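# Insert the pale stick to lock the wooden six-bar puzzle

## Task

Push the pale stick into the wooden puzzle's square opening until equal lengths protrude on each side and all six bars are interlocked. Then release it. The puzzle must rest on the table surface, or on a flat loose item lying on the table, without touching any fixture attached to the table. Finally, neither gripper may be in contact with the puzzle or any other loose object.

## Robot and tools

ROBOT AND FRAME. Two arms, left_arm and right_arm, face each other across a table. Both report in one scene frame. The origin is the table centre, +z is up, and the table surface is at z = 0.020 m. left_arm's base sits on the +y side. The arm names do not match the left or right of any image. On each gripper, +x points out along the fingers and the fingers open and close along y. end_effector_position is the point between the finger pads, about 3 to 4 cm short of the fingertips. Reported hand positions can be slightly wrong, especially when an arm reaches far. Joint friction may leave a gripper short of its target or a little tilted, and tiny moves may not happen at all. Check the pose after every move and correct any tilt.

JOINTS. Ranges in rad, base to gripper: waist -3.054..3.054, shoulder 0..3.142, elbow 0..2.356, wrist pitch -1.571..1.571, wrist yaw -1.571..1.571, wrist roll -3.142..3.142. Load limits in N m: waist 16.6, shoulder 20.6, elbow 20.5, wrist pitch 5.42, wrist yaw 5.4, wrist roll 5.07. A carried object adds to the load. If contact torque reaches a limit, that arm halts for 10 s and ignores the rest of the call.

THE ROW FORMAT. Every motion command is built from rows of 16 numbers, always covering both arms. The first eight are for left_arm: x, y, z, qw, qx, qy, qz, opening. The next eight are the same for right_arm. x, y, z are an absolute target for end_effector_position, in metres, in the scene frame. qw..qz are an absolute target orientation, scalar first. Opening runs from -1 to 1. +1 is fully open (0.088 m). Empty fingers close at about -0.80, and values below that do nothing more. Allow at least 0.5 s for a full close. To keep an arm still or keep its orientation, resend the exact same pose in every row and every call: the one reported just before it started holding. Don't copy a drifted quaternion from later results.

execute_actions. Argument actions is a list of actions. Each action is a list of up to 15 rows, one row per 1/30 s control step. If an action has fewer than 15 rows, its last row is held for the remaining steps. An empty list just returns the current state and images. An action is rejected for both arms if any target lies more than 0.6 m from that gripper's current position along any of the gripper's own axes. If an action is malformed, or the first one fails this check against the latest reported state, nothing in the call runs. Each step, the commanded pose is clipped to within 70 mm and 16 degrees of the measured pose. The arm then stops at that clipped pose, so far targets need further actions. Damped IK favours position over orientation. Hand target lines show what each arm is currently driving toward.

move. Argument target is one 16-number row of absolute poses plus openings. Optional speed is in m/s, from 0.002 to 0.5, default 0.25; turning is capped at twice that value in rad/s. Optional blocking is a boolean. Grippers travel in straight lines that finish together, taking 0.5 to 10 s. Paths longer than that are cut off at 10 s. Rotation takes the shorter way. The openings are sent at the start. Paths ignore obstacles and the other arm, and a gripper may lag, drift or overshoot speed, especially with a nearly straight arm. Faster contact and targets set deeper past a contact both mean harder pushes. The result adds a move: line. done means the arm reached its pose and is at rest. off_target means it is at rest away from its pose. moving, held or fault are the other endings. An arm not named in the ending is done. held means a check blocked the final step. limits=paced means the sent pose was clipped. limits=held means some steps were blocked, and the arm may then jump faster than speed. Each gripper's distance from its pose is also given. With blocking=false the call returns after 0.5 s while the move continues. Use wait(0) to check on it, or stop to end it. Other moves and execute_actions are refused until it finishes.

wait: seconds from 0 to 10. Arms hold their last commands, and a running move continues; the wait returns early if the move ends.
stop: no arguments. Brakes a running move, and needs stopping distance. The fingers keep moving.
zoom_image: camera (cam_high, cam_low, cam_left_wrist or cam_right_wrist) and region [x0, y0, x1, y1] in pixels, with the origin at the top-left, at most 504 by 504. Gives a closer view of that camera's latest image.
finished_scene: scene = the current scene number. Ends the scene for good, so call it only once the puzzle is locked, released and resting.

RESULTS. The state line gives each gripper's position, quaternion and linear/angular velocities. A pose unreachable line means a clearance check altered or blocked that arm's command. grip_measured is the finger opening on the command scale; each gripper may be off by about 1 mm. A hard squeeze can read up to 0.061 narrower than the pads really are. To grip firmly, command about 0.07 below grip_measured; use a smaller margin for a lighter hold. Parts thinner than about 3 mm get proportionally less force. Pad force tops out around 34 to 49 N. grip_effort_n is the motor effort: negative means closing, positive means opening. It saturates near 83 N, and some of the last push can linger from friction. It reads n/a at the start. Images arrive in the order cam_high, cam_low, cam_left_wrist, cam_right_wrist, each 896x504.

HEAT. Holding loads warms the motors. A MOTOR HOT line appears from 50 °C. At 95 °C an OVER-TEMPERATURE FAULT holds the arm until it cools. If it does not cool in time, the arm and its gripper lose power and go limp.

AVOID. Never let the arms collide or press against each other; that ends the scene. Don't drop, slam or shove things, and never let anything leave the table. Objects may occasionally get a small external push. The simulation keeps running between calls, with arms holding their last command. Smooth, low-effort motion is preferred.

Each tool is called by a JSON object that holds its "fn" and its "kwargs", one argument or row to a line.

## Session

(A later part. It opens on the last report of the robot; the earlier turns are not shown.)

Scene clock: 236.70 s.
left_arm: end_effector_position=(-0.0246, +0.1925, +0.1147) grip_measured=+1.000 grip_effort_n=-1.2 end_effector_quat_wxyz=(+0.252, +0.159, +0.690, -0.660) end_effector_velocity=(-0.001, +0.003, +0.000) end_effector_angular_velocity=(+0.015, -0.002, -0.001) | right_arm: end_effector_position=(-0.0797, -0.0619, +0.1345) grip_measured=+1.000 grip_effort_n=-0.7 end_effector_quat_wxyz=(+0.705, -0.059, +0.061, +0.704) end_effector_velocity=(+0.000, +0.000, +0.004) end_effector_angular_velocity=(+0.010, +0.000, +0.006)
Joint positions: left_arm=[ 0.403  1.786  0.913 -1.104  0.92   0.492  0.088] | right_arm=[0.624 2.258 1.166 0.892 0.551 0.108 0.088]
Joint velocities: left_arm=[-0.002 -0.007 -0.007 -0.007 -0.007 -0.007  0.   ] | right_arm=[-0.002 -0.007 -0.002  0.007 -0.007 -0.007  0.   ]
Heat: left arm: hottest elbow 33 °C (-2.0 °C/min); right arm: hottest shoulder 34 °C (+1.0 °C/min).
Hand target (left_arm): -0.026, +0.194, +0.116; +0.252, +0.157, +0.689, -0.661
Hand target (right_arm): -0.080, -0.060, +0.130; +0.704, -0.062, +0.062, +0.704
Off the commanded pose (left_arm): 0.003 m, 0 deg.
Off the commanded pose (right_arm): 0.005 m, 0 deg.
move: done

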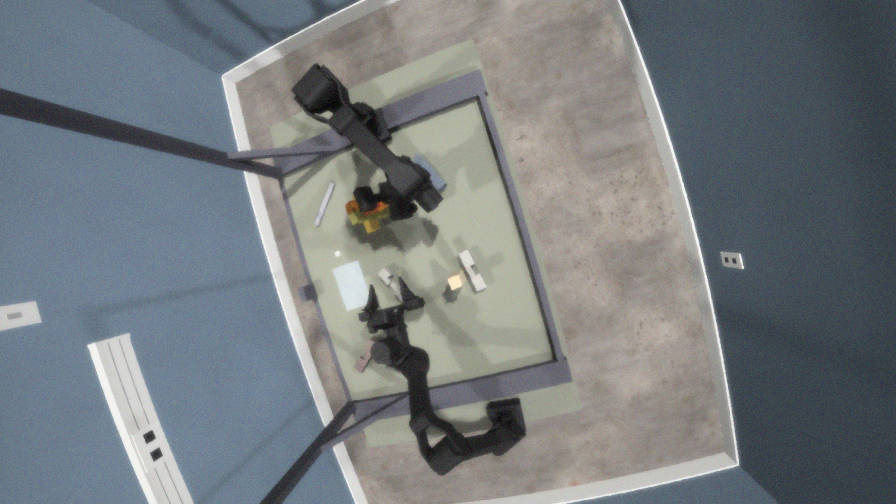

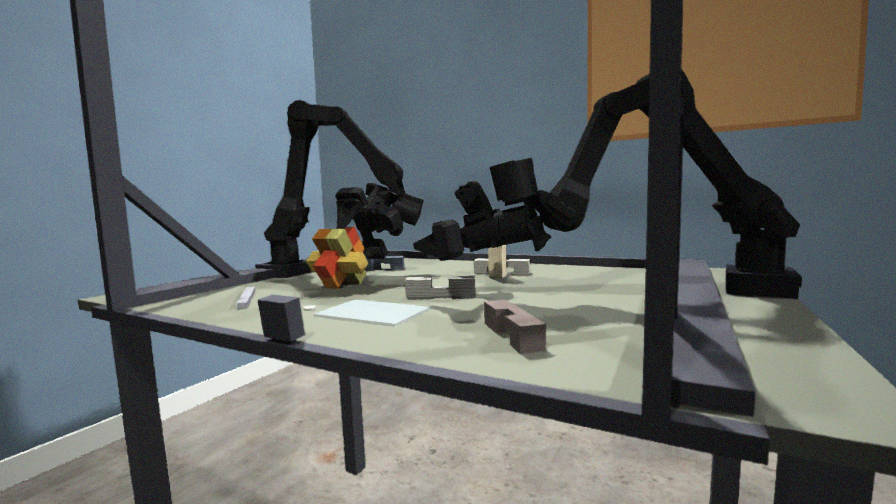

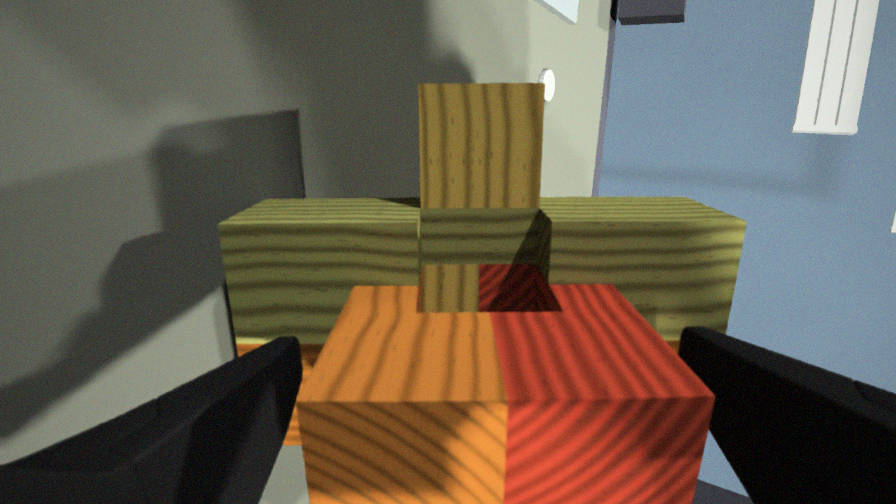

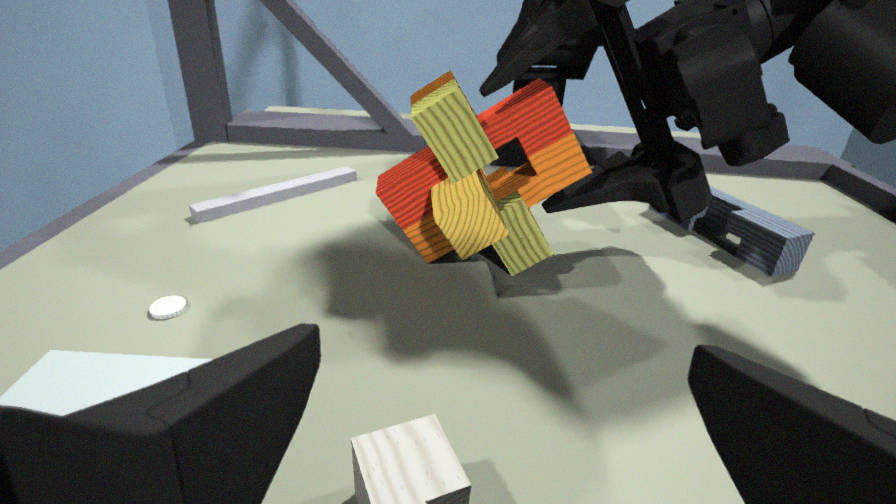

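{"fn": "execute_actions", "kwargs": {
  "actions": [
    [[-0.0265,0.194,0.1165,0.2517,0.1572,0.6894,-0.6608,0.9,-0.08,-0.06,0.13,0.7044,-0.0616,0.0616,0.7044,1],[-0.0265,0.194,0.1165,0.2517,0.1572,0.6894,-0.6608,0.85,-0.08,-0.06,0.13,0.7044,-0.0616,0.0616,0.7044,1],[-0.0265,0.194,0.1165,0.2517,0.1572,0.6894,-0.6608,0.8,-0.08,-0.06,0.13,0.7044,-0.0616,0.0616,0.7044,1],[-0.0265,0.194,0.1165,0.2517,0.1572,0.6894,-0.6608,0.75,-0.08,-0.06,0.13,0.7044,-0.0616,0.0616,0.7044,1],[-0.0265,0.194,0.1165,0.2517,0.1572,0.6894,-0.6608,0.7,-0.08,-0.06,0.13,0.7044,-0.0616,0.0616,0.7044,1],[-0.0265,0.194,0.1165,0.2517,0.1572,0.6894,-0.6608,0.66,-0.08,-0.06,0.13,0.7044,-0.0616,0.0616,0.7044,1],[-0.0265,0.194,0.1165,0.2517,0.1572,0.6894,-0.6608,0.62,-0.08,-0.06,0.13,0.7044,-0.0616,0.0616,0.7044,1],[-0.0265,0.194,0.1165,0.2517,0.1572,0.6894,-0.6608,0.58,-0.08,-0.06,0.13,0.7044,-0.0616,0.0616,0.7044,1],[-0.0265,0.194,0.1165,0.2517,0.1572,0.6894,-0.6608,0.55,-0.08,-0.06,0.13,0.7044,-0.0616,0.0616,0.7044,1],[-0.0265,0.194,0.1165,0.2517,0.1572,0.6894,-0.6608,0.52,-0.08,-0.06,0.13,0.7044,-0.0616,0.0616,0.7044,1],[-0.0265,0.194,0.1165,0.2517,0.1572,0.6894,-0.6608,0.5,-0.08,-0.06,0.13,0.7044,-0.0616,0.0616,0.7044,1],[-0.0265,0.194,0.1165,0.2517,0.1572,0.6894,-0.6608,0.49,-0.08,-0.06,0.13,0.7044,-0.0616,0.0616,0.7044,1],[-0.0265,0.194,0.1165,0.2517,0.1572,0.6894,-0.6608,0.48,-0.08,-0.06,0.13,0.7044,-0.0616,0.0616,0.7044,1]],
    [[-0.0265,0.194,0.1165,0.2517,0.1572,0.6894,-0.6608,0.47,-0.08,-0.06,0.13,0.7044,-0.0616,0.0616,0.7044,1],[-0.0265,0.194,0.1165,0.2517,0.1572,0.6894,-0.6608,0.46,-0.08,-0.06,0.13,0.7044,-0.0616,0.0616,0.7044,1],[-0.0265,0.194,0.1165,0.2517,0.1572,0.6894,-0.6608,0.45,-0.08,-0.06,0.13,0.7044,-0.0616,0.0616,0.7044,1],[-0.0265,0.194,0.1165,0.2517,0.1572,0.6894,-0.6608,0.44,-0.08,-0.06,0.13,0.7044,-0.0616,0.0616,0.7044,1],[-0.0265,0.194,0.1165,0.2517,0.1572,0.6894,-0.6608,0.43,-0.08,-0.06,0.13,0.7044,-0.0616,0.0616,0.7044,1],[-0.0265,0.194,0.1165,0.2517,0.1572,0.6894,-0.6608,0.42,-0.08,-0.06,0.13,0.7044,-0.0616,0.0616,0.7044,1],[-0.0265,0.194,0.1165,0.2517,0.1572,0.6894,-0.6608,0.41,-0.08,-0.06,0.13,0.7044,-0.0616,0.0616,0.7044,1],[-0.0265,0.194,0.1165,0.2517,0.1572,0.6894,-0.6608,0.40,-0.08,-0.06,0.13,0.7044,-0.0616,0.0616,0.7044,1],[-0.0265,0.194,0.1165,0.2517,0.1572,0.6894,-0.6608,0.39,-0.08,-0.06,0.13,0.7044,-0.0616,0.0616,0.7044,1],[-0.0265,0.194,0.1165,0.2517,0.1572,0.6894,-0.6608,0.38,-0.08,-0.06,0.13,0.7044,-0.0616,0.0616,0.7044,1],[-0.0265,0.194,0.1165,0.2517,0.1572,0.6894,-0.6608,0.37,-0.08,-0.06,0.13,0.7044,-0.0616,0.0616,0.7044,1],[-0.0265,0.194,0.1165,0.2517,0.1572,0.6894,-0.6608,0.36,-0.08,-0.06,0.13,0.7044,-0.0616,0.0616,0.7044,1],[-0.0265,0.194,0.1165,0.2517,0.1572,0.6894,-0.6608,0.35,-0.08,-0.06,0.13,0.7044,-0.0616,0.0616,0.7044,1]],
    [[-0.0265,0.194,0.1165,0.2517,0.1572,0.6894,-0.6608,0.35,-0.08,-0.06,0.13,0.7044,-0.0616,0.0616,0.7044,1]]
  ]
}}

Scene clock: 253.40 s.
left_arm: end_effector_position=(-0.0246, +0.1925, +0.1146) grip_measured=+0.466 grip_effort_n=-83.5 end_effector_quat_wxyz=(+0.252, +0.159, +0.690, -0.660) end_effector_velocity=(+0.000, +0.002, +0.001) end_effector_angular_velocity=(+0.011, -0.004, +0.004) | right_arm: end_effector_position=(-0.0797, -0.0619, +0.1346) grip_measured=+1.000 grip_effort_n=-0.7 end_effector_quat_wxyz=(+0.705, -0.059, +0.061, +0.704) end_effector_velocity=(+0.003, +0.000, -0.004) end_effector_angular_velocity=(-0.019, -0.032, +0.004)
Joint positions: left_arm=[ 0.403  1.785  0.912 -1.102  0.921  0.491  0.062] | right_arm=[0.624 2.258 1.166 0.893 0.551 0.108 0.088]
Joint velocities: left_arm=[ 0.002 -0.007 -0.002 -0.007 -0.007 -0.007 -0.   ] | right_arm=[-0.007 -0.002 -0.002 -0.022 -0.007 -0.022  0.   ]
Heat: left arm: hottest elbow 32 °C (-3.0 °C/min); right arm: hottest shoulder 35 °C (+2.0 °C/min).
Hand target (left_arm): -0.026, +0.194, +0.116; +0.252, +0.157, +0.689, -0.661
Hand target (right_arm): -0.080, -0.060, +0.130; +0.704, -0.062, +0.062, +0.704
Off the commanded pose (left_arm): 0.003 m, 0 deg.
Off the commanded pose (right_arm): 0.005 m, 0 deg.

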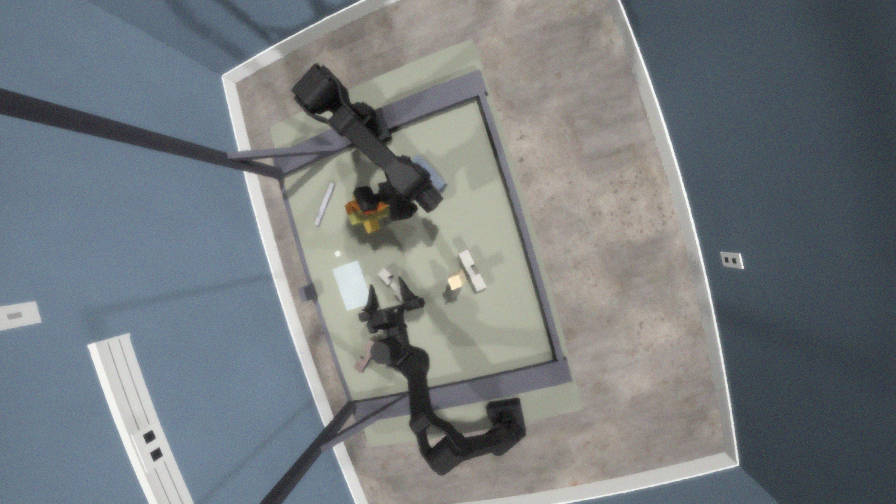

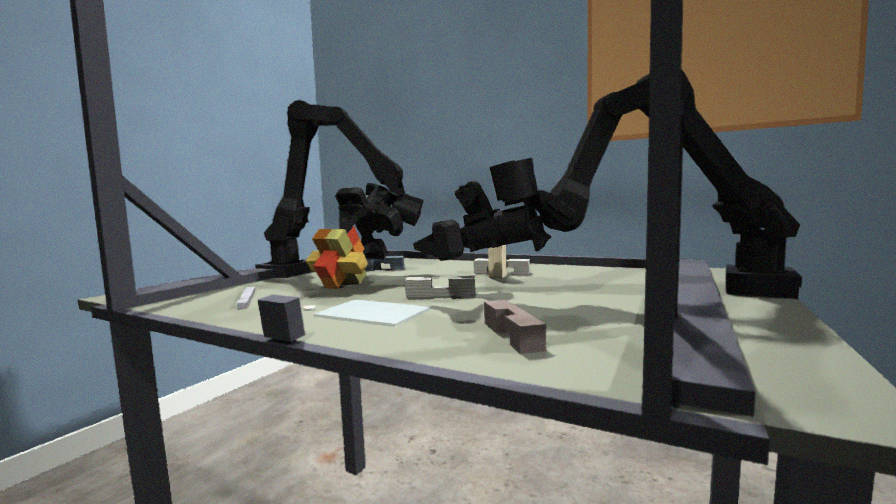

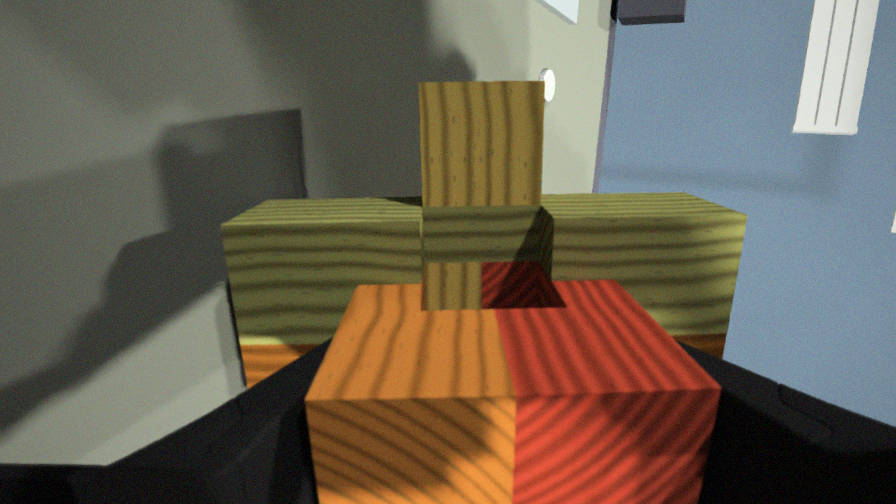

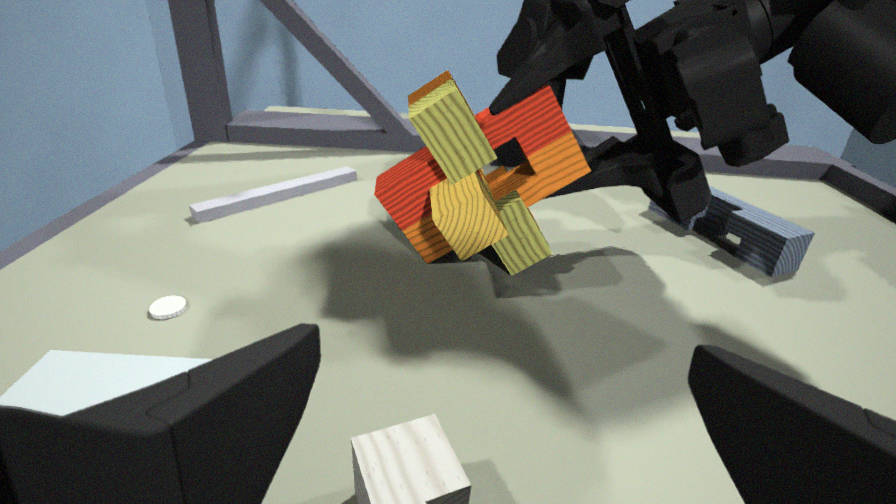

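{"fn": "move", "kwargs": {
  "target": [-0.0265, 0.194, 0.153, 0.2517, 0.1572, 0.6894, -0.6608, 0.39, -0.04, -0.18, 0.14, 0.7044, -0.0616, 0.0616, 0.7044, 1],
  "speed": 0.08
}}

Scene clock: 277.83 s.
left_arm: end_effector_position=(-0.0258, +0.1971, +0.1454) grip_measured=+0.466 grip_effort_n=-83.5 end_effector_quat_wxyz=(+0.248, +0.162, +0.697, -0.653) end_effector_velocity=(-0.001, +0.002, -0.000) end_effector_angular_velocity=(+0.015, -0.002, -0.001) | right_arm: end_effector_position=(-0.0413, -0.1773, +0.1396) grip_measured=+1.000 grip_effort_n=-0.7 end_effector_quat_wxyz=(+0.703, -0.063, +0.061, +0.706) end_effector_velocity=(+0.005, -0.003, -0.007) end_effector_angular_velocity=(-0.024, -0.013, -0.011)
Joint positions: left_arm=[ 0.403  1.715  0.969 -1.251  0.911  0.491  0.062] | right_arm=[0.716 1.957 0.629 1.11  0.635 0.128 0.088]
Joint velocities: left_arm=[-0.002 -0.002 -0.002 -0.007 -0.007 -0.007 -0.   ] | right_arm=[-0.002 -0.002 -0.012 -0.022  0.007  0.007  0.   ]
Heat: left arm: hottest elbow 31 °C (-5.0 °C/min); right arm: hottest shoulder 35 °C (+1.0 °C/min).
Hand target (left_arm): -0.026, +0.194, +0.153; +0.252, +0.157, +0.690, -0.661
Hand target (right_arm): -0.040, -0.180, +0.140; +0.704, -0.062, +0.061, +0.705
Off the commanded pose (left_arm): 0.008 m, 1 deg.
Off the commanded pose (right_arm): 0.003 m, 0 deg.
move: done

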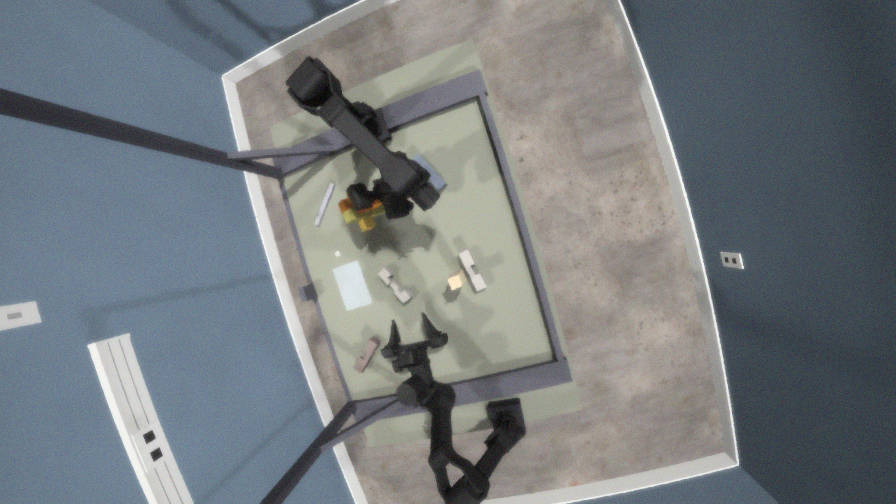

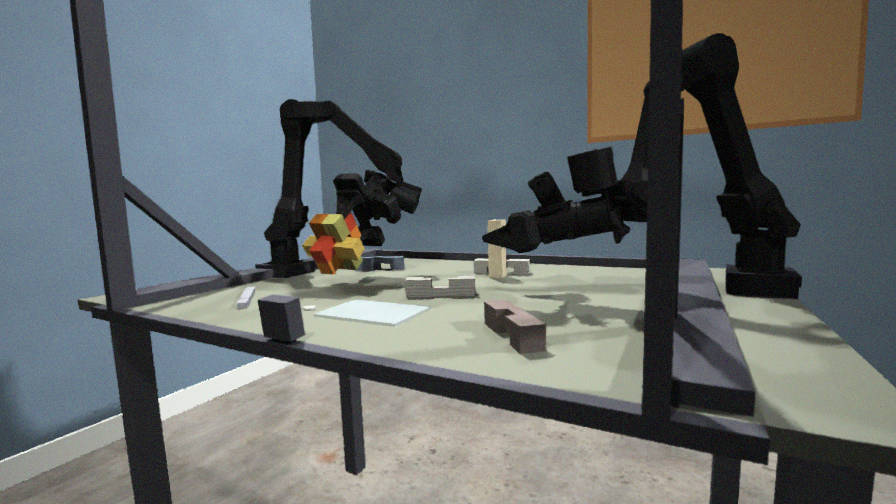

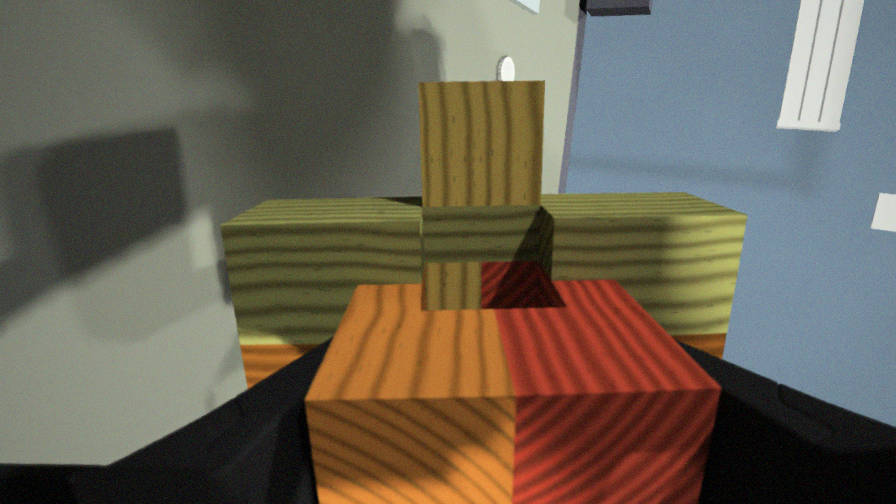

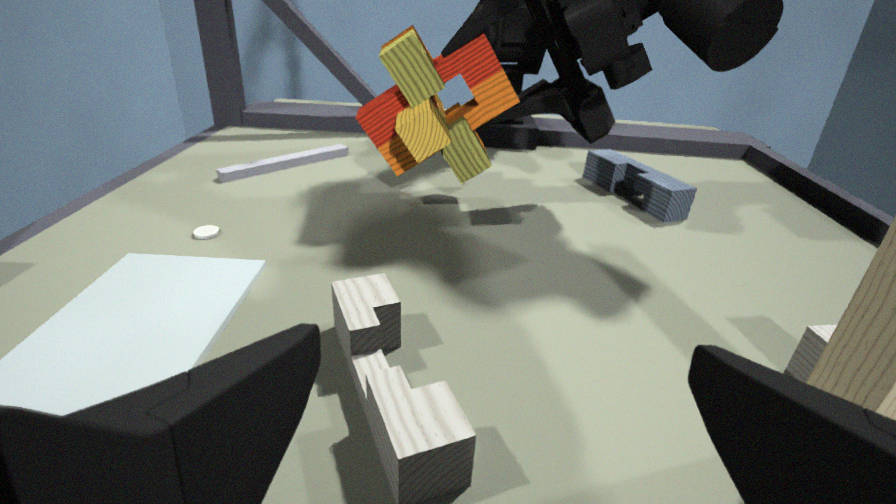

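{"fn": "move", "kwargs": {
  "target": [0.03, 0.09, 0.135, 0.7064, 0.0308, 0.0308, -0.7064, 0.39, 0.13, -0.18, 0.135, 0.7044, -0.0616, 0.0616, 0.7044, 1],
  "speed": 0.2
}}

Scene clock: 284.63 s.
left_arm: end_effector_position=(+0.0312, +0.0922, +0.1292) grip_measured=+0.466 grip_effort_n=-83.5 end_effector_quat_wxyz=(+0.708, +0.039, +0.042, -0.704) end_effector_velocity=(+0.000, +0.000, +0.003) end_effector_angular_velocity=(-0.017, +0.003, +0.006) | right_arm: end_effector_position=(+0.1299, -0.1771, +0.1345) grip_measured=+1.000 grip_effort_n=-0.7 end_effector_quat_wxyz=(+0.706, -0.060, +0.064, +0.703) end_effector_velocity=(+0.002, +0.001, +0.000) end_effector_angular_velocity=(-0.003, -0.006, +0.001)
Joint positions: left_arm=[0.156 1.873 0.203 1.554 0.172 0.017 0.062] | right_arm=[0.121 1.862 0.369 1.317 0.058 0.016 0.088]
Joint velocities: left_arm=[-0.002  0.002 -0.002  0.022 -0.007 -0.007 -0.   ] | right_arm=[-0.007 -0.002  0.002 -0.007 -0.007 -0.007  0.   ]
Heat: left arm: hottest elbow 31 °C (-4.1 °C/min); right arm: hottest shoulder 35 °C (+1.0 °C/min).
Hand target (left_arm): +0.031, +0.090, +0.133; +0.709, +0.036, +0.032, -0.704
Hand target (right_arm): +0.130, -0.179, +0.135; +0.704, -0.061, +0.063, +0.704
Off the commanded pose (left_arm): 0.006 m, 2 deg.
Off the commanded pose (right_arm): 0.003 m, 0 deg.
joint sent to its limit (left arm) — the command would take joint 4 (wrist pitch) past its upper limit, so that joint was sent only as far as its limit.
move: done

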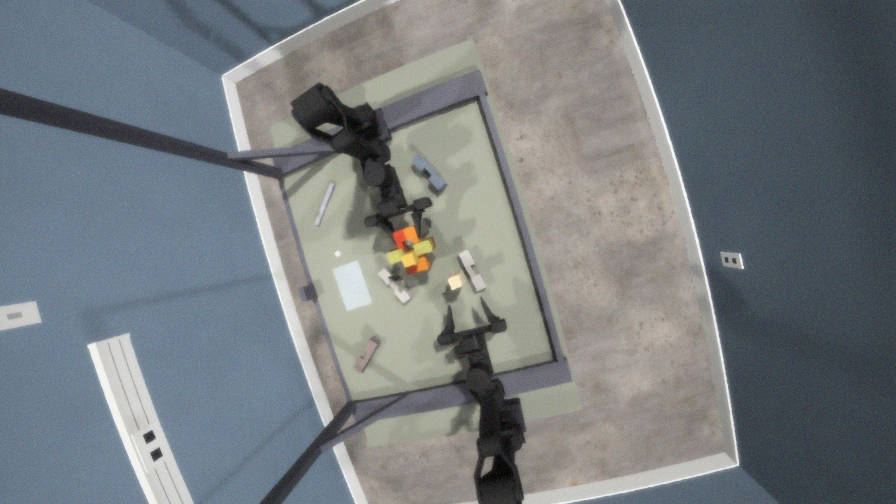

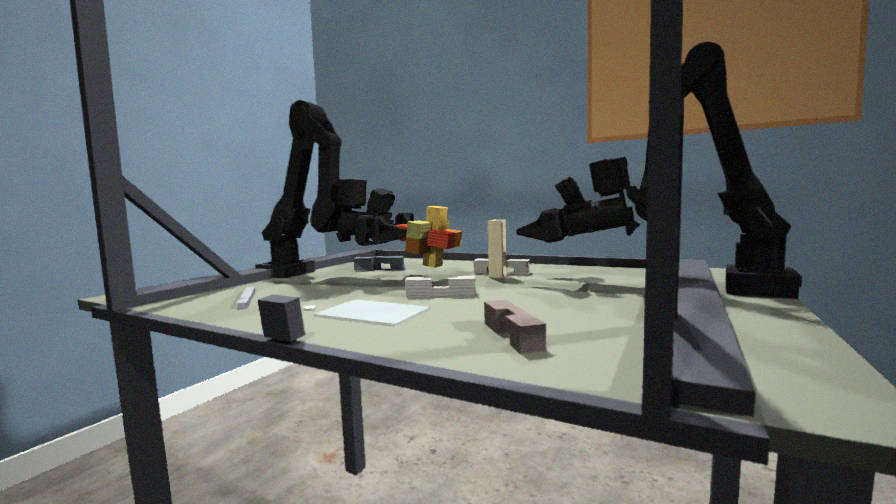

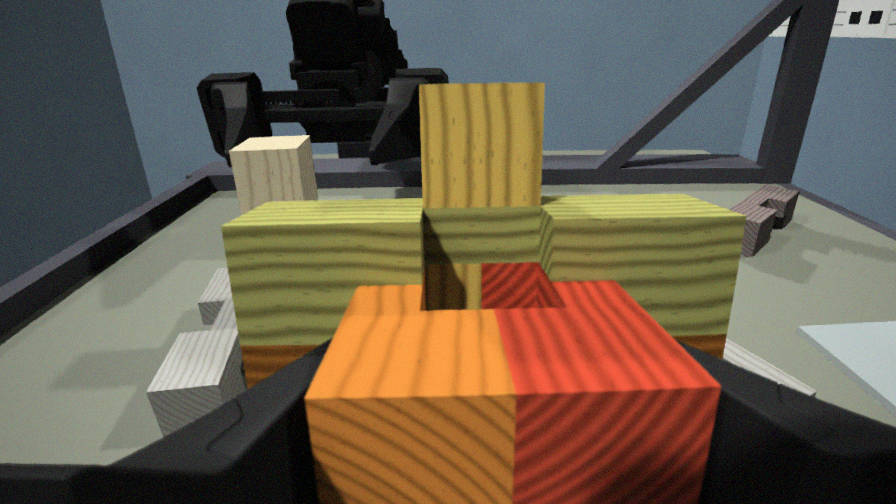

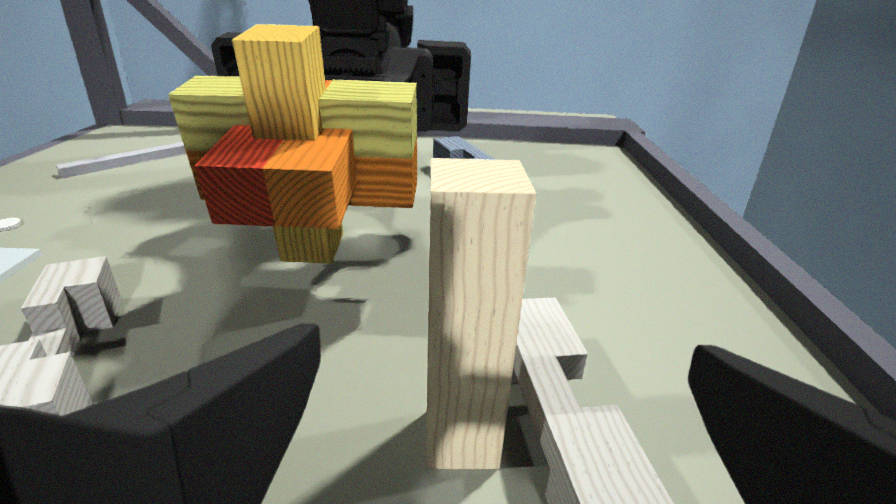

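{"fn": "move", "kwargs": {
  "target": [0.03, 0.09, 0.135, 0.7064, 0.0308, 0.0308, -0.7064, 0.39, 0.125, -0.071, 0.128, 0.7044, -0.0616, 0.0616, 0.7044, 1],
  "speed": 0.08
}}

Scene clock: 323.87 s.
left_arm: end_effector_position=(+0.0310, +0.0924, +0.1290) grip_measured=+0.466 grip_effort_n=-83.5 end_effector_quat_wxyz=(+0.708, +0.039, +0.042, -0.704) end_effector_velocity=(+0.002, +0.001, +0.000) end_effector_angular_velocity=(+0.003, +0.005, +0.020) | right_arm: end_effector_position=(+0.1245, -0.0730, +0.1324) grip_measured=+1.000 grip_effort_n=-0.7 end_effector_quat_wxyz=(+0.706, -0.058, +0.059, +0.703) end_effector_velocity=(-0.002, +0.002, -0.000) end_effector_angular_velocity=(-0.003, -0.004, +0.020)
Joint positions: left_arm=[0.155 1.874 0.202 1.555 0.172 0.017 0.062] | right_arm=[0.12  2.1   0.809 1.125 0.057 0.012 0.088]
Joint velocities: left_arm=[-0.002 -0.007 -0.002 -0.007 -0.022 -0.007  0.   ] | right_arm=[-0.002  0.002  0.007 -0.007 -0.022 -0.007  0.   ]
Heat: left arm: hottest wrist pitch 37 °C (+6.1 °C/min); right arm: hottest wrist pitch 35 °C (+0.0 °C/min).
Hand target (left_arm): +0.030, +0.090, +0.135; +0.706, +0.032, +0.032, -0.707
Hand target (right_arm): +0.125, -0.071, +0.128; +0.704, -0.062, +0.062, +0.704
Off the commanded pose (left_arm): 0.007 m, 2 deg.
Off the commanded pose (right_arm): 0.005 m, 1 deg.
joint sent to its limit (left arm) — the command would take joint 4 (wrist pitch) past its upper limit, so that joint was sent only as far as its limit.
move: done

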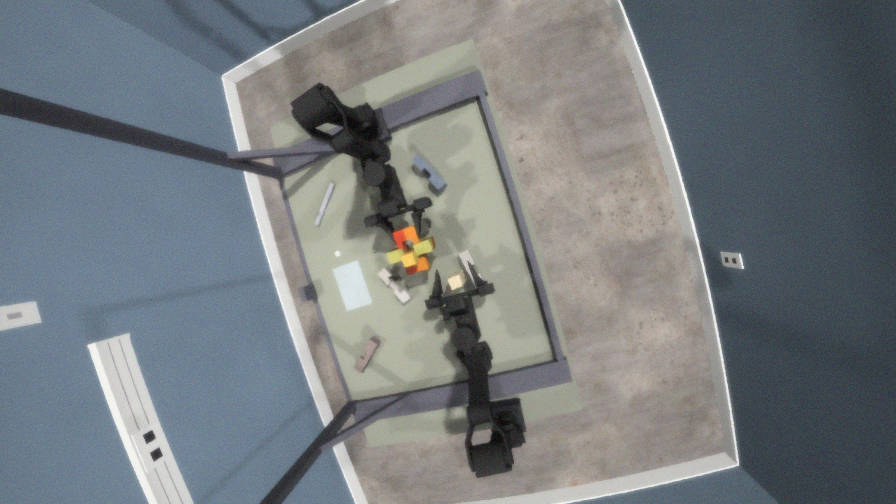

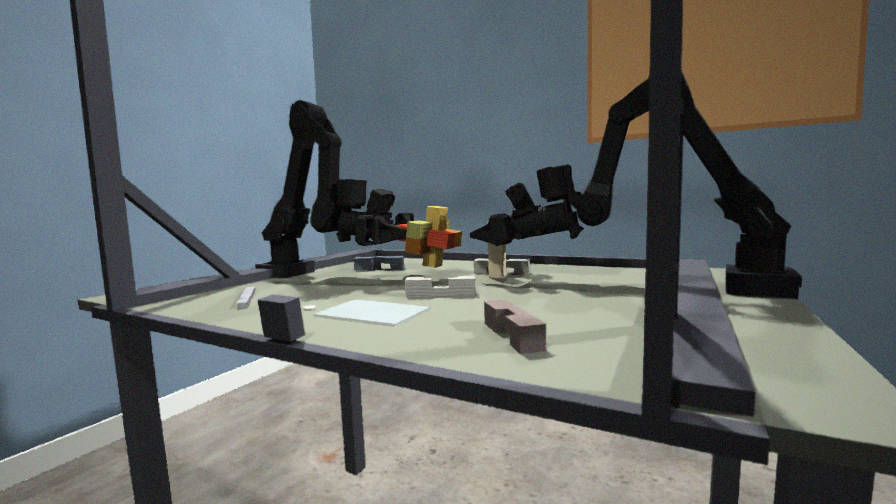

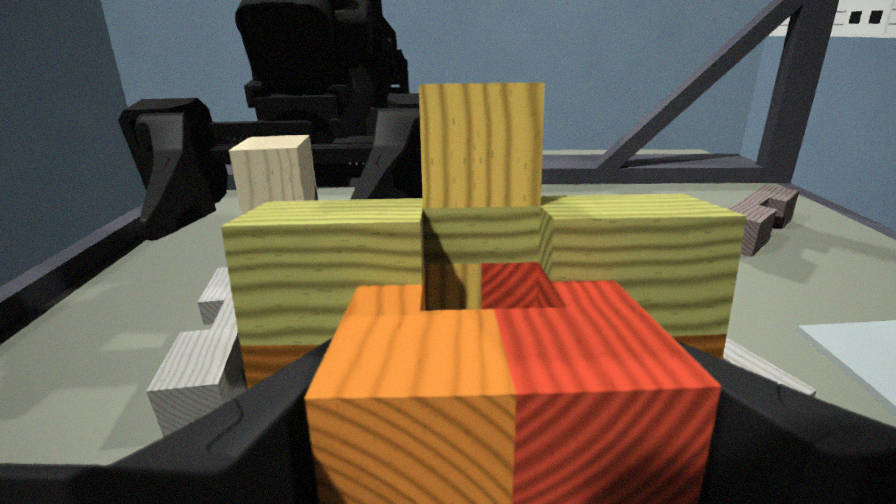

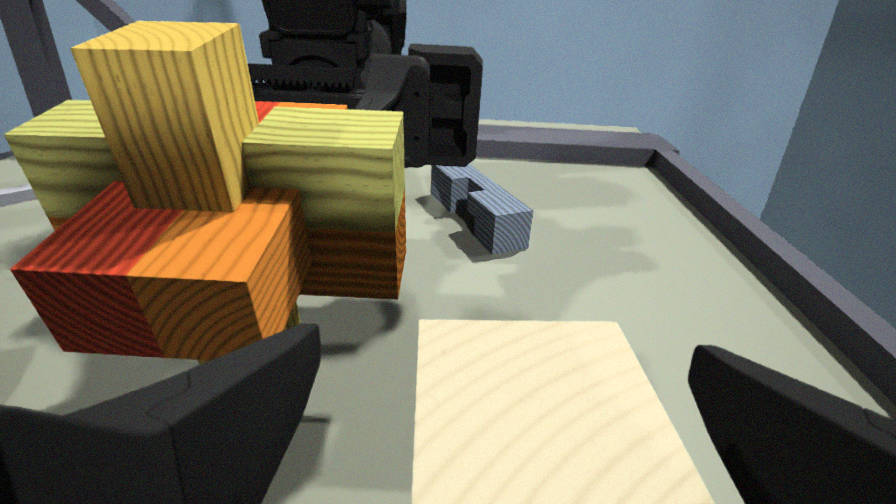

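{"fn": "execute_actions", "kwargs": {
  "actions": [
    [[0.03,0.09,0.135,0.7064,0.0308,0.0308,-0.7064,0.39,0.125,-0.071,0.126,0.7044,-0.0616,0.0616,0.7044,0.9],[0.03,0.09,0.135,0.7064,0.0308,0.0308,-0.7064,0.39,0.125,-0.071,0.125,0.7044,-0.0616,0.0616,0.7044,0.8],[0.03,0.09,0.135,0.7064,0.0308,0.0308,-0.7064,0.39,0.125,-0.071,0.124,0.7044,-0.0616,0.0616,0.7044,0.7],[0.03,0.09,0.135,0.7064,0.0308,0.0308,-0.7064,0.39,0.125,-0.071,0.123,0.7044,-0.0616,0.0616,0.7044,0.6],[0.03,0.09,0.135,0.7064,0.0308,0.0308,-0.7064,0.39,0.125,-0.071,0.122,0.7044,-0.0616,0.0616,0.7044,0.5],[0.03,0.09,0.135,0.7064,0.0308,0.0308,-0.7064,0.39,0.125,-0.071,0.122,0.7044,-0.0616,0.0616,0.7044,0.4],[0.03,0.09,0.135,0.7064,0.0308,0.0308,-0.7064,0.39,0.125,-0.071,0.122,0.7044,-0.0616,0.0616,0.7044,0.3],[0.03,0.09,0.135,0.7064,0.0308,0.0308,-0.7064,0.39,0.125,-0.071,0.122,0.7044,-0.0616,0.0616,0.7044,0.2],[0.03,0.09,0.135,0.7064,0.0308,0.0308,-0.7064,0.39,0.125,-0.071,0.122,0.7044,-0.0616,0.0616,0.7044,0.12],[0.03,0.09,0.135,0.7064,0.0308,0.0308,-0.7064,0.39,0.125,-0.071,0.122,0.7044,-0.0616,0.0616,0.7044,0.05],[0.03,0.09,0.135,0.7064,0.0308,0.0308,-0.7064,0.39,0.125,-0.071,0.122,0.7044,-0.0616,0.0616,0.7044,0.0],[0.03,0.09,0.135,0.7064,0.0308,0.0308,-0.7064,0.39,0.125,-0.071,0.122,0.7044,-0.0616,0.0616,0.7044,-0.03]],
    [[0.03,0.09,0.135,0.7064,0.0308,0.0308,-0.7064,0.39,0.125,-0.071,0.122,0.7044,-0.0616,0.0616,0.7044,-0.03]]
  ]
}}

Scene clock: 333.60 s.
left_arm: end_effector_position=(+0.0310, +0.0924, +0.1290) grip_measured=+0.466 grip_effort_n=-83.5 end_effector_quat_wxyz=(+0.708, +0.039, +0.042, -0.704) end_effector_velocity=(+0.000, +0.001, -0.003) end_effector_angular_velocity=(+0.012, +0.009, +0.006) | right_arm: end_effector_position=(+0.1249, -0.0728, +0.1255) grip_measured=-0.027 grip_effort_n=-14.7 end_effector_quat_wxyz=(+0.706, -0.059, +0.061, +0.703) end_effector_velocity=(+0.002, -0.001, -0.001) end_effector_angular_velocity=(-0.007, -0.009, -0.008)
Joint positions: left_arm=[0.155 1.874 0.202 1.555 0.172 0.017 0.062] | right_arm=[0.119 2.123 0.81  1.142 0.056 0.011 0.038]
Joint velocities: left_arm=[-0.002  0.002 -0.002 -0.007 -0.007 -0.007 -0.   ] | right_arm=[-0.002 -0.002 -0.002 -0.007  0.007 -0.007 -0.   ]
Heat: left arm: hottest wrist pitch 39 °C (+8.0 °C/min); right arm: hottest wrist pitch 35 °C (+0.0 °C/min).
Hand target (left_arm): +0.030, +0.090, +0.135; +0.706, +0.032, +0.032, -0.706
Hand target (right_arm): +0.125, -0.071, +0.122; +0.704, -0.062, +0.062, +0.704
Off the commanded pose (left_arm): 0.007 m, 2 deg.
Off the commanded pose (right_arm): 0.004 m, 0 deg.
joint sent to its limit (left arm) — the command would take joint 4 (wrist pitch) past its upper limit, so that joint was sent only as far as its limit.

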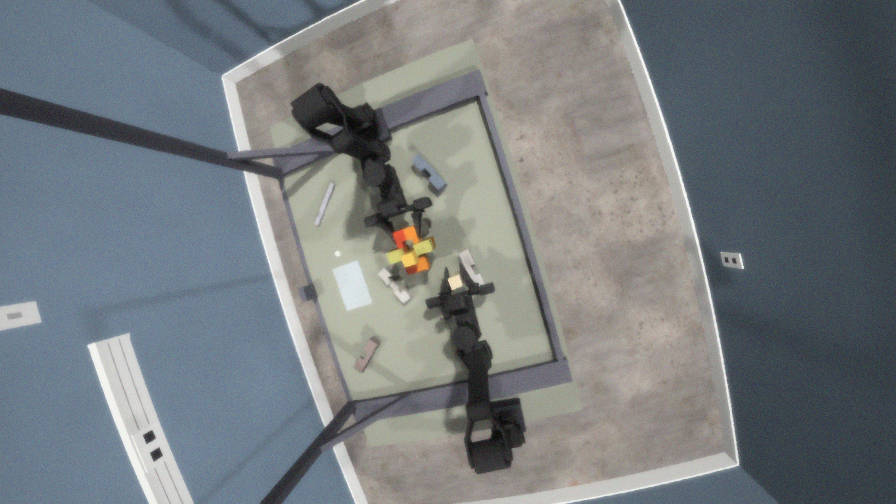

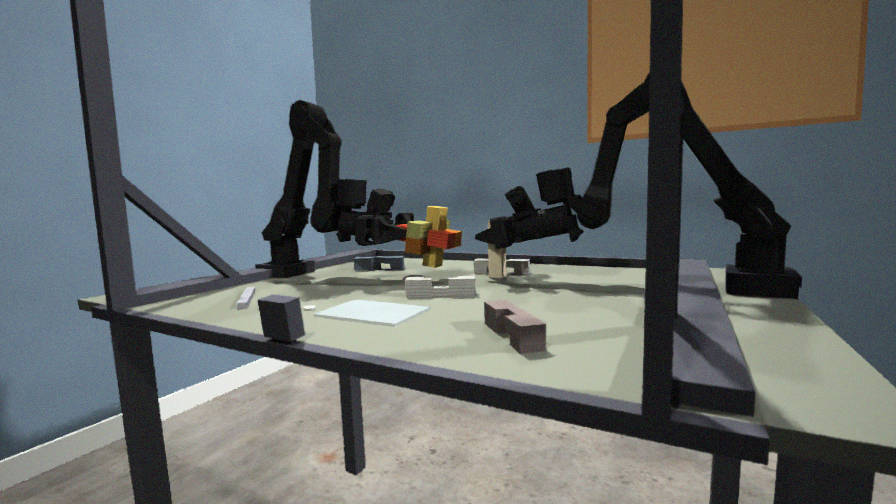

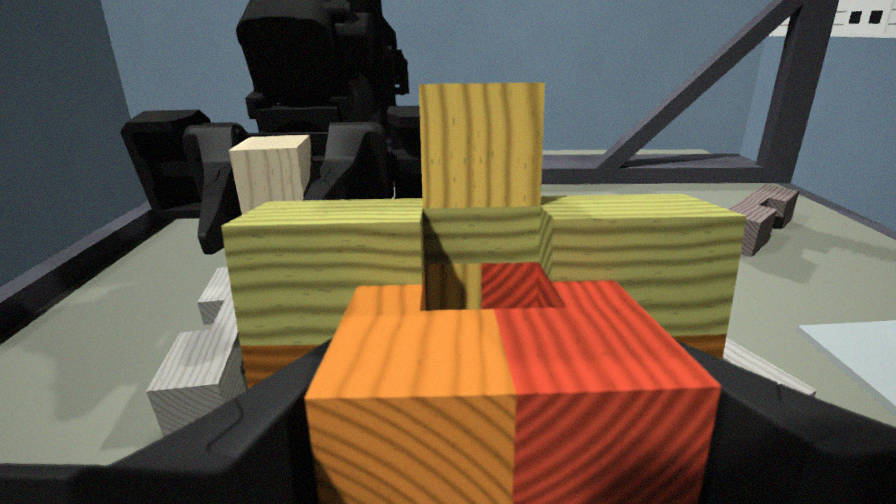

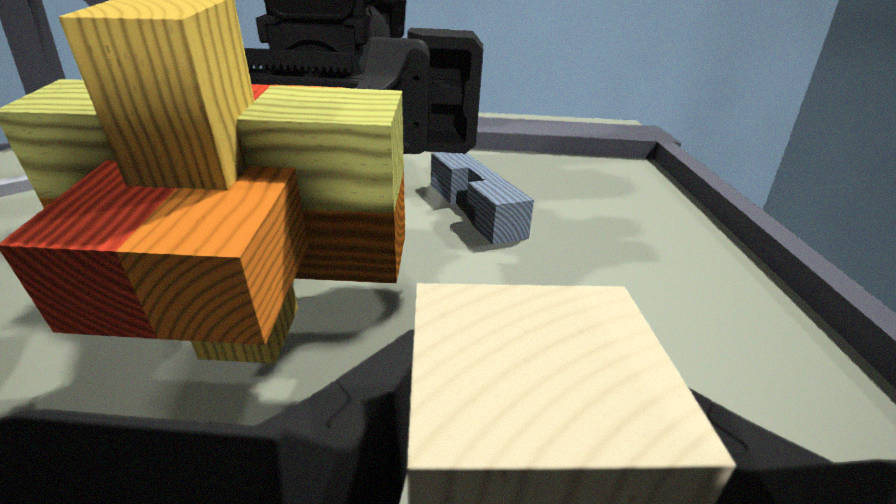

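{"fn": "execute_actions", "kwargs": {
  "actions": [
    [[0.03,0.09,0.135,0.7064,0.0308,0.0308,-0.7064,0.39,0.125,-0.071,0.122,0.7044,-0.0616,0.0616,0.7044,-0.05],[0.03,0.09,0.135,0.7064,0.0308,0.0308,-0.7064,0.39,0.125,-0.071,0.122,0.7044,-0.0616,0.0616,0.7044,-0.065],[0.03,0.09,0.135,0.7064,0.0308,0.0308,-0.7064,0.39,0.125,-0.071,0.122,0.7044,-0.0616,0.0616,0.7044,-0.08],[0.03,0.09,0.135,0.7064,0.0308,0.0308,-0.7064,0.39,0.125,-0.071,0.122,0.7044,-0.0616,0.0616,0.7044,-0.095],[0.03,0.09,0.135,0.7064,0.0308,0.0308,-0.7064,0.39,0.125,-0.071,0.122,0.7044,-0.0616,0.0616,0.7044,-0.11],[0.03,0.09,0.135,0.7064,0.0308,0.0308,-0.7064,0.39,0.125,-0.071,0.122,0.7044,-0.0616,0.0616,0.7044,-0.125],[0.03,0.09,0.135,0.7064,0.0308,0.0308,-0.7064,0.39,0.125,-0.071,0.122,0.7044,-0.0616,0.0616,0.7044,-0.14],[0.03,0.09,0.135,0.7064,0.0308,0.0308,-0.7064,0.39,0.125,-0.071,0.122,0.7044,-0.0616,0.0616,0.7044,-0.155],[0.03,0.09,0.135,0.7064,0.0308,0.0308,-0.7064,0.39,0.125,-0.071,0.122,0.7044,-0.0616,0.0616,0.7044,-0.17],[0.03,0.09,0.135,0.7064,0.0308,0.0308,-0.7064,0.39,0.125,-0.071,0.122,0.7044,-0.0616,0.0616,0.7044,-0.185],[0.03,0.09,0.135,0.7064,0.0308,0.0308,-0.7064,0.39,0.125,-0.071,0.122,0.7044,-0.0616,0.0616,0.7044,-0.2],[0.03,0.09,0.135,0.7064,0.0308,0.0308,-0.7064,0.39,0.125,-0.071,0.122,0.7044,-0.0616,0.0616,0.7044,-0.215],[0.03,0.09,0.135,0.7064,0.0308,0.0308,-0.7064,0.39,0.125,-0.071,0.122,0.7044,-0.0616,0.0616,0.7044,-0.23],[0.03,0.09,0.135,0.7064,0.0308,0.0308,-0.7064,0.39,0.125,-0.071,0.122,0.7044,-0.0616,0.0616,0.7044,-0.245],[0.03,0.09,0.135,0.7064,0.0308,0.0308,-0.7064,0.39,0.125,-0.071,0.122,0.7044,-0.0616,0.0616,0.7044,-0.26]],
    [[0.03,0.09,0.135,0.7064,0.0308,0.0308,-0.7064,0.39,0.125,-0.071,0.122,0.7044,-0.0616,0.0616,0.7044,-0.26]]
  ]
}}

Scene clock: 341.40 s.
left_arm: end_effector_position=(+0.0310, +0.0924, +0.1290) grip_measured=+0.466 grip_effort_n=-83.5 end_effector_quat_wxyz=(+0.708, +0.039, +0.042, -0.704) end_effector_velocity=(+0.000, +0.000, +0.000) end_effector_angular_velocity=(-0.002, +0.006, +0.006) | right_arm: end_effector_position=(+0.1248, -0.0728, +0.1255) grip_measured=-0.247 grip_effort_n=-82.1 end_effector_quat_wxyz=(+0.706, -0.059, +0.061, +0.703) end_effector_velocity=(+0.000, -0.001, -0.004) end_effector_angular_velocity=(-0.012, -0.007, +0.006)
Joint positions: left_arm=[0.155 1.874 0.202 1.555 0.172 0.017 0.062] | right_arm=[0.119 2.123 0.81  1.142 0.056 0.011 0.027]
Joint velocities: left_arm=[-0.002  0.002 -0.002  0.007 -0.007 -0.007  0.   ] | right_arm=[-0.002  0.002 -0.002 -0.007 -0.007 -0.007 -0.   ]
Heat: left arm: hottest wrist pitch 40 °C (+9.1 °C/min); right arm: hottest wrist pitch 35 °C (+0.0 °C/min).
Hand target (left_arm): +0.030, +0.090, +0.135; +0.706, +0.032, +0.032, -0.706
Hand target (right_arm): +0.125, -0.071, +0.122; +0.704, -0.062, +0.062, +0.704
Off the commanded pose (left_arm): 0.007 m, 2 deg.
Off the commanded pose (right_arm): 0.004 m, 0 deg.
joint sent to its limit (left arm) — the command would take joint 4 (wrist pitch) past its upper limit, so that joint was sent only as far as its limit.

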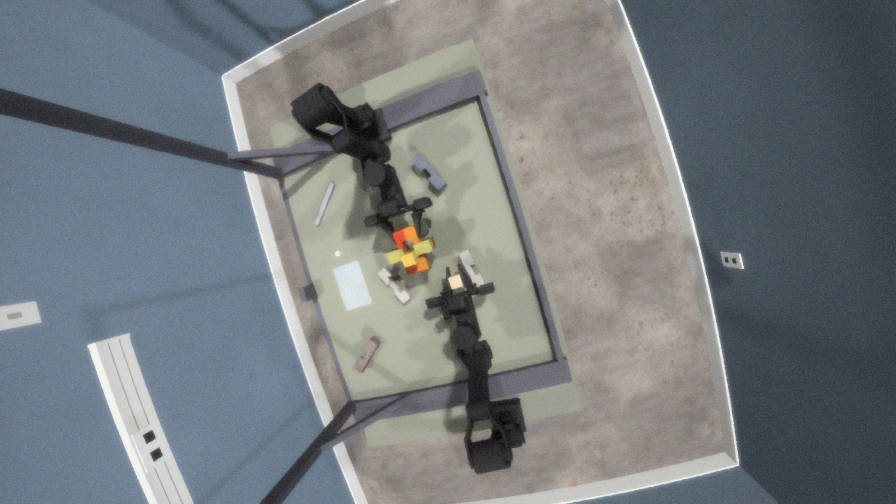

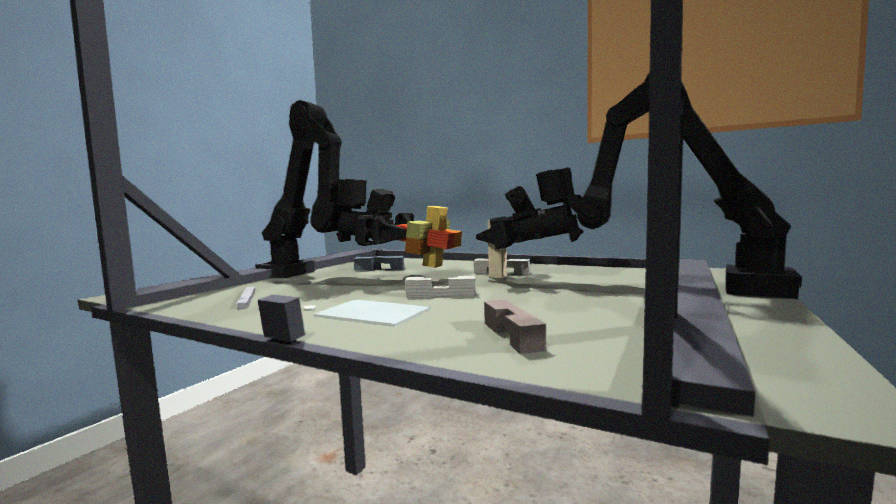

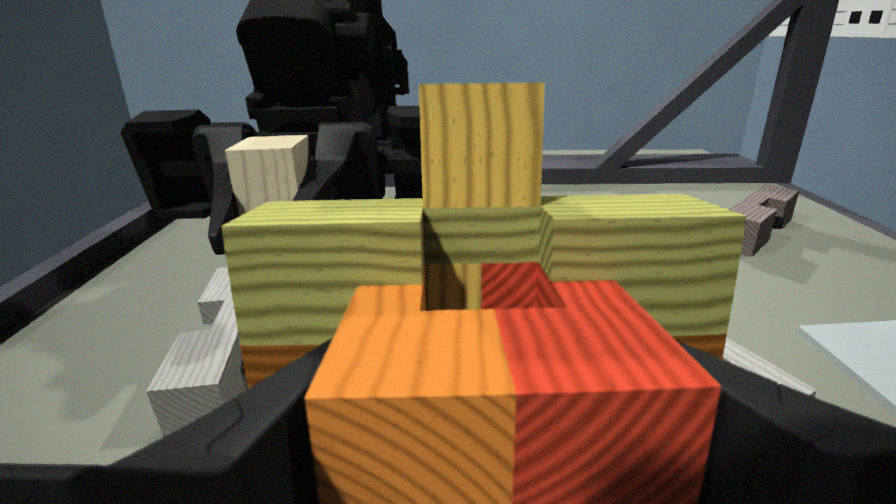

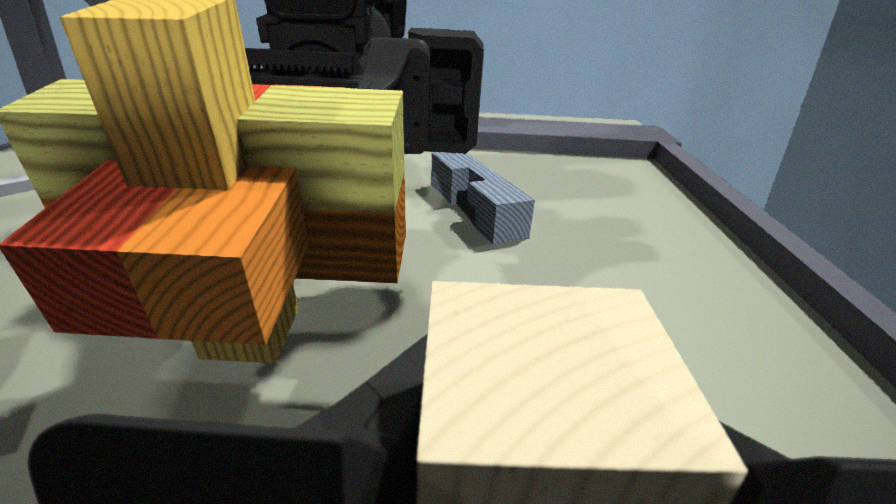

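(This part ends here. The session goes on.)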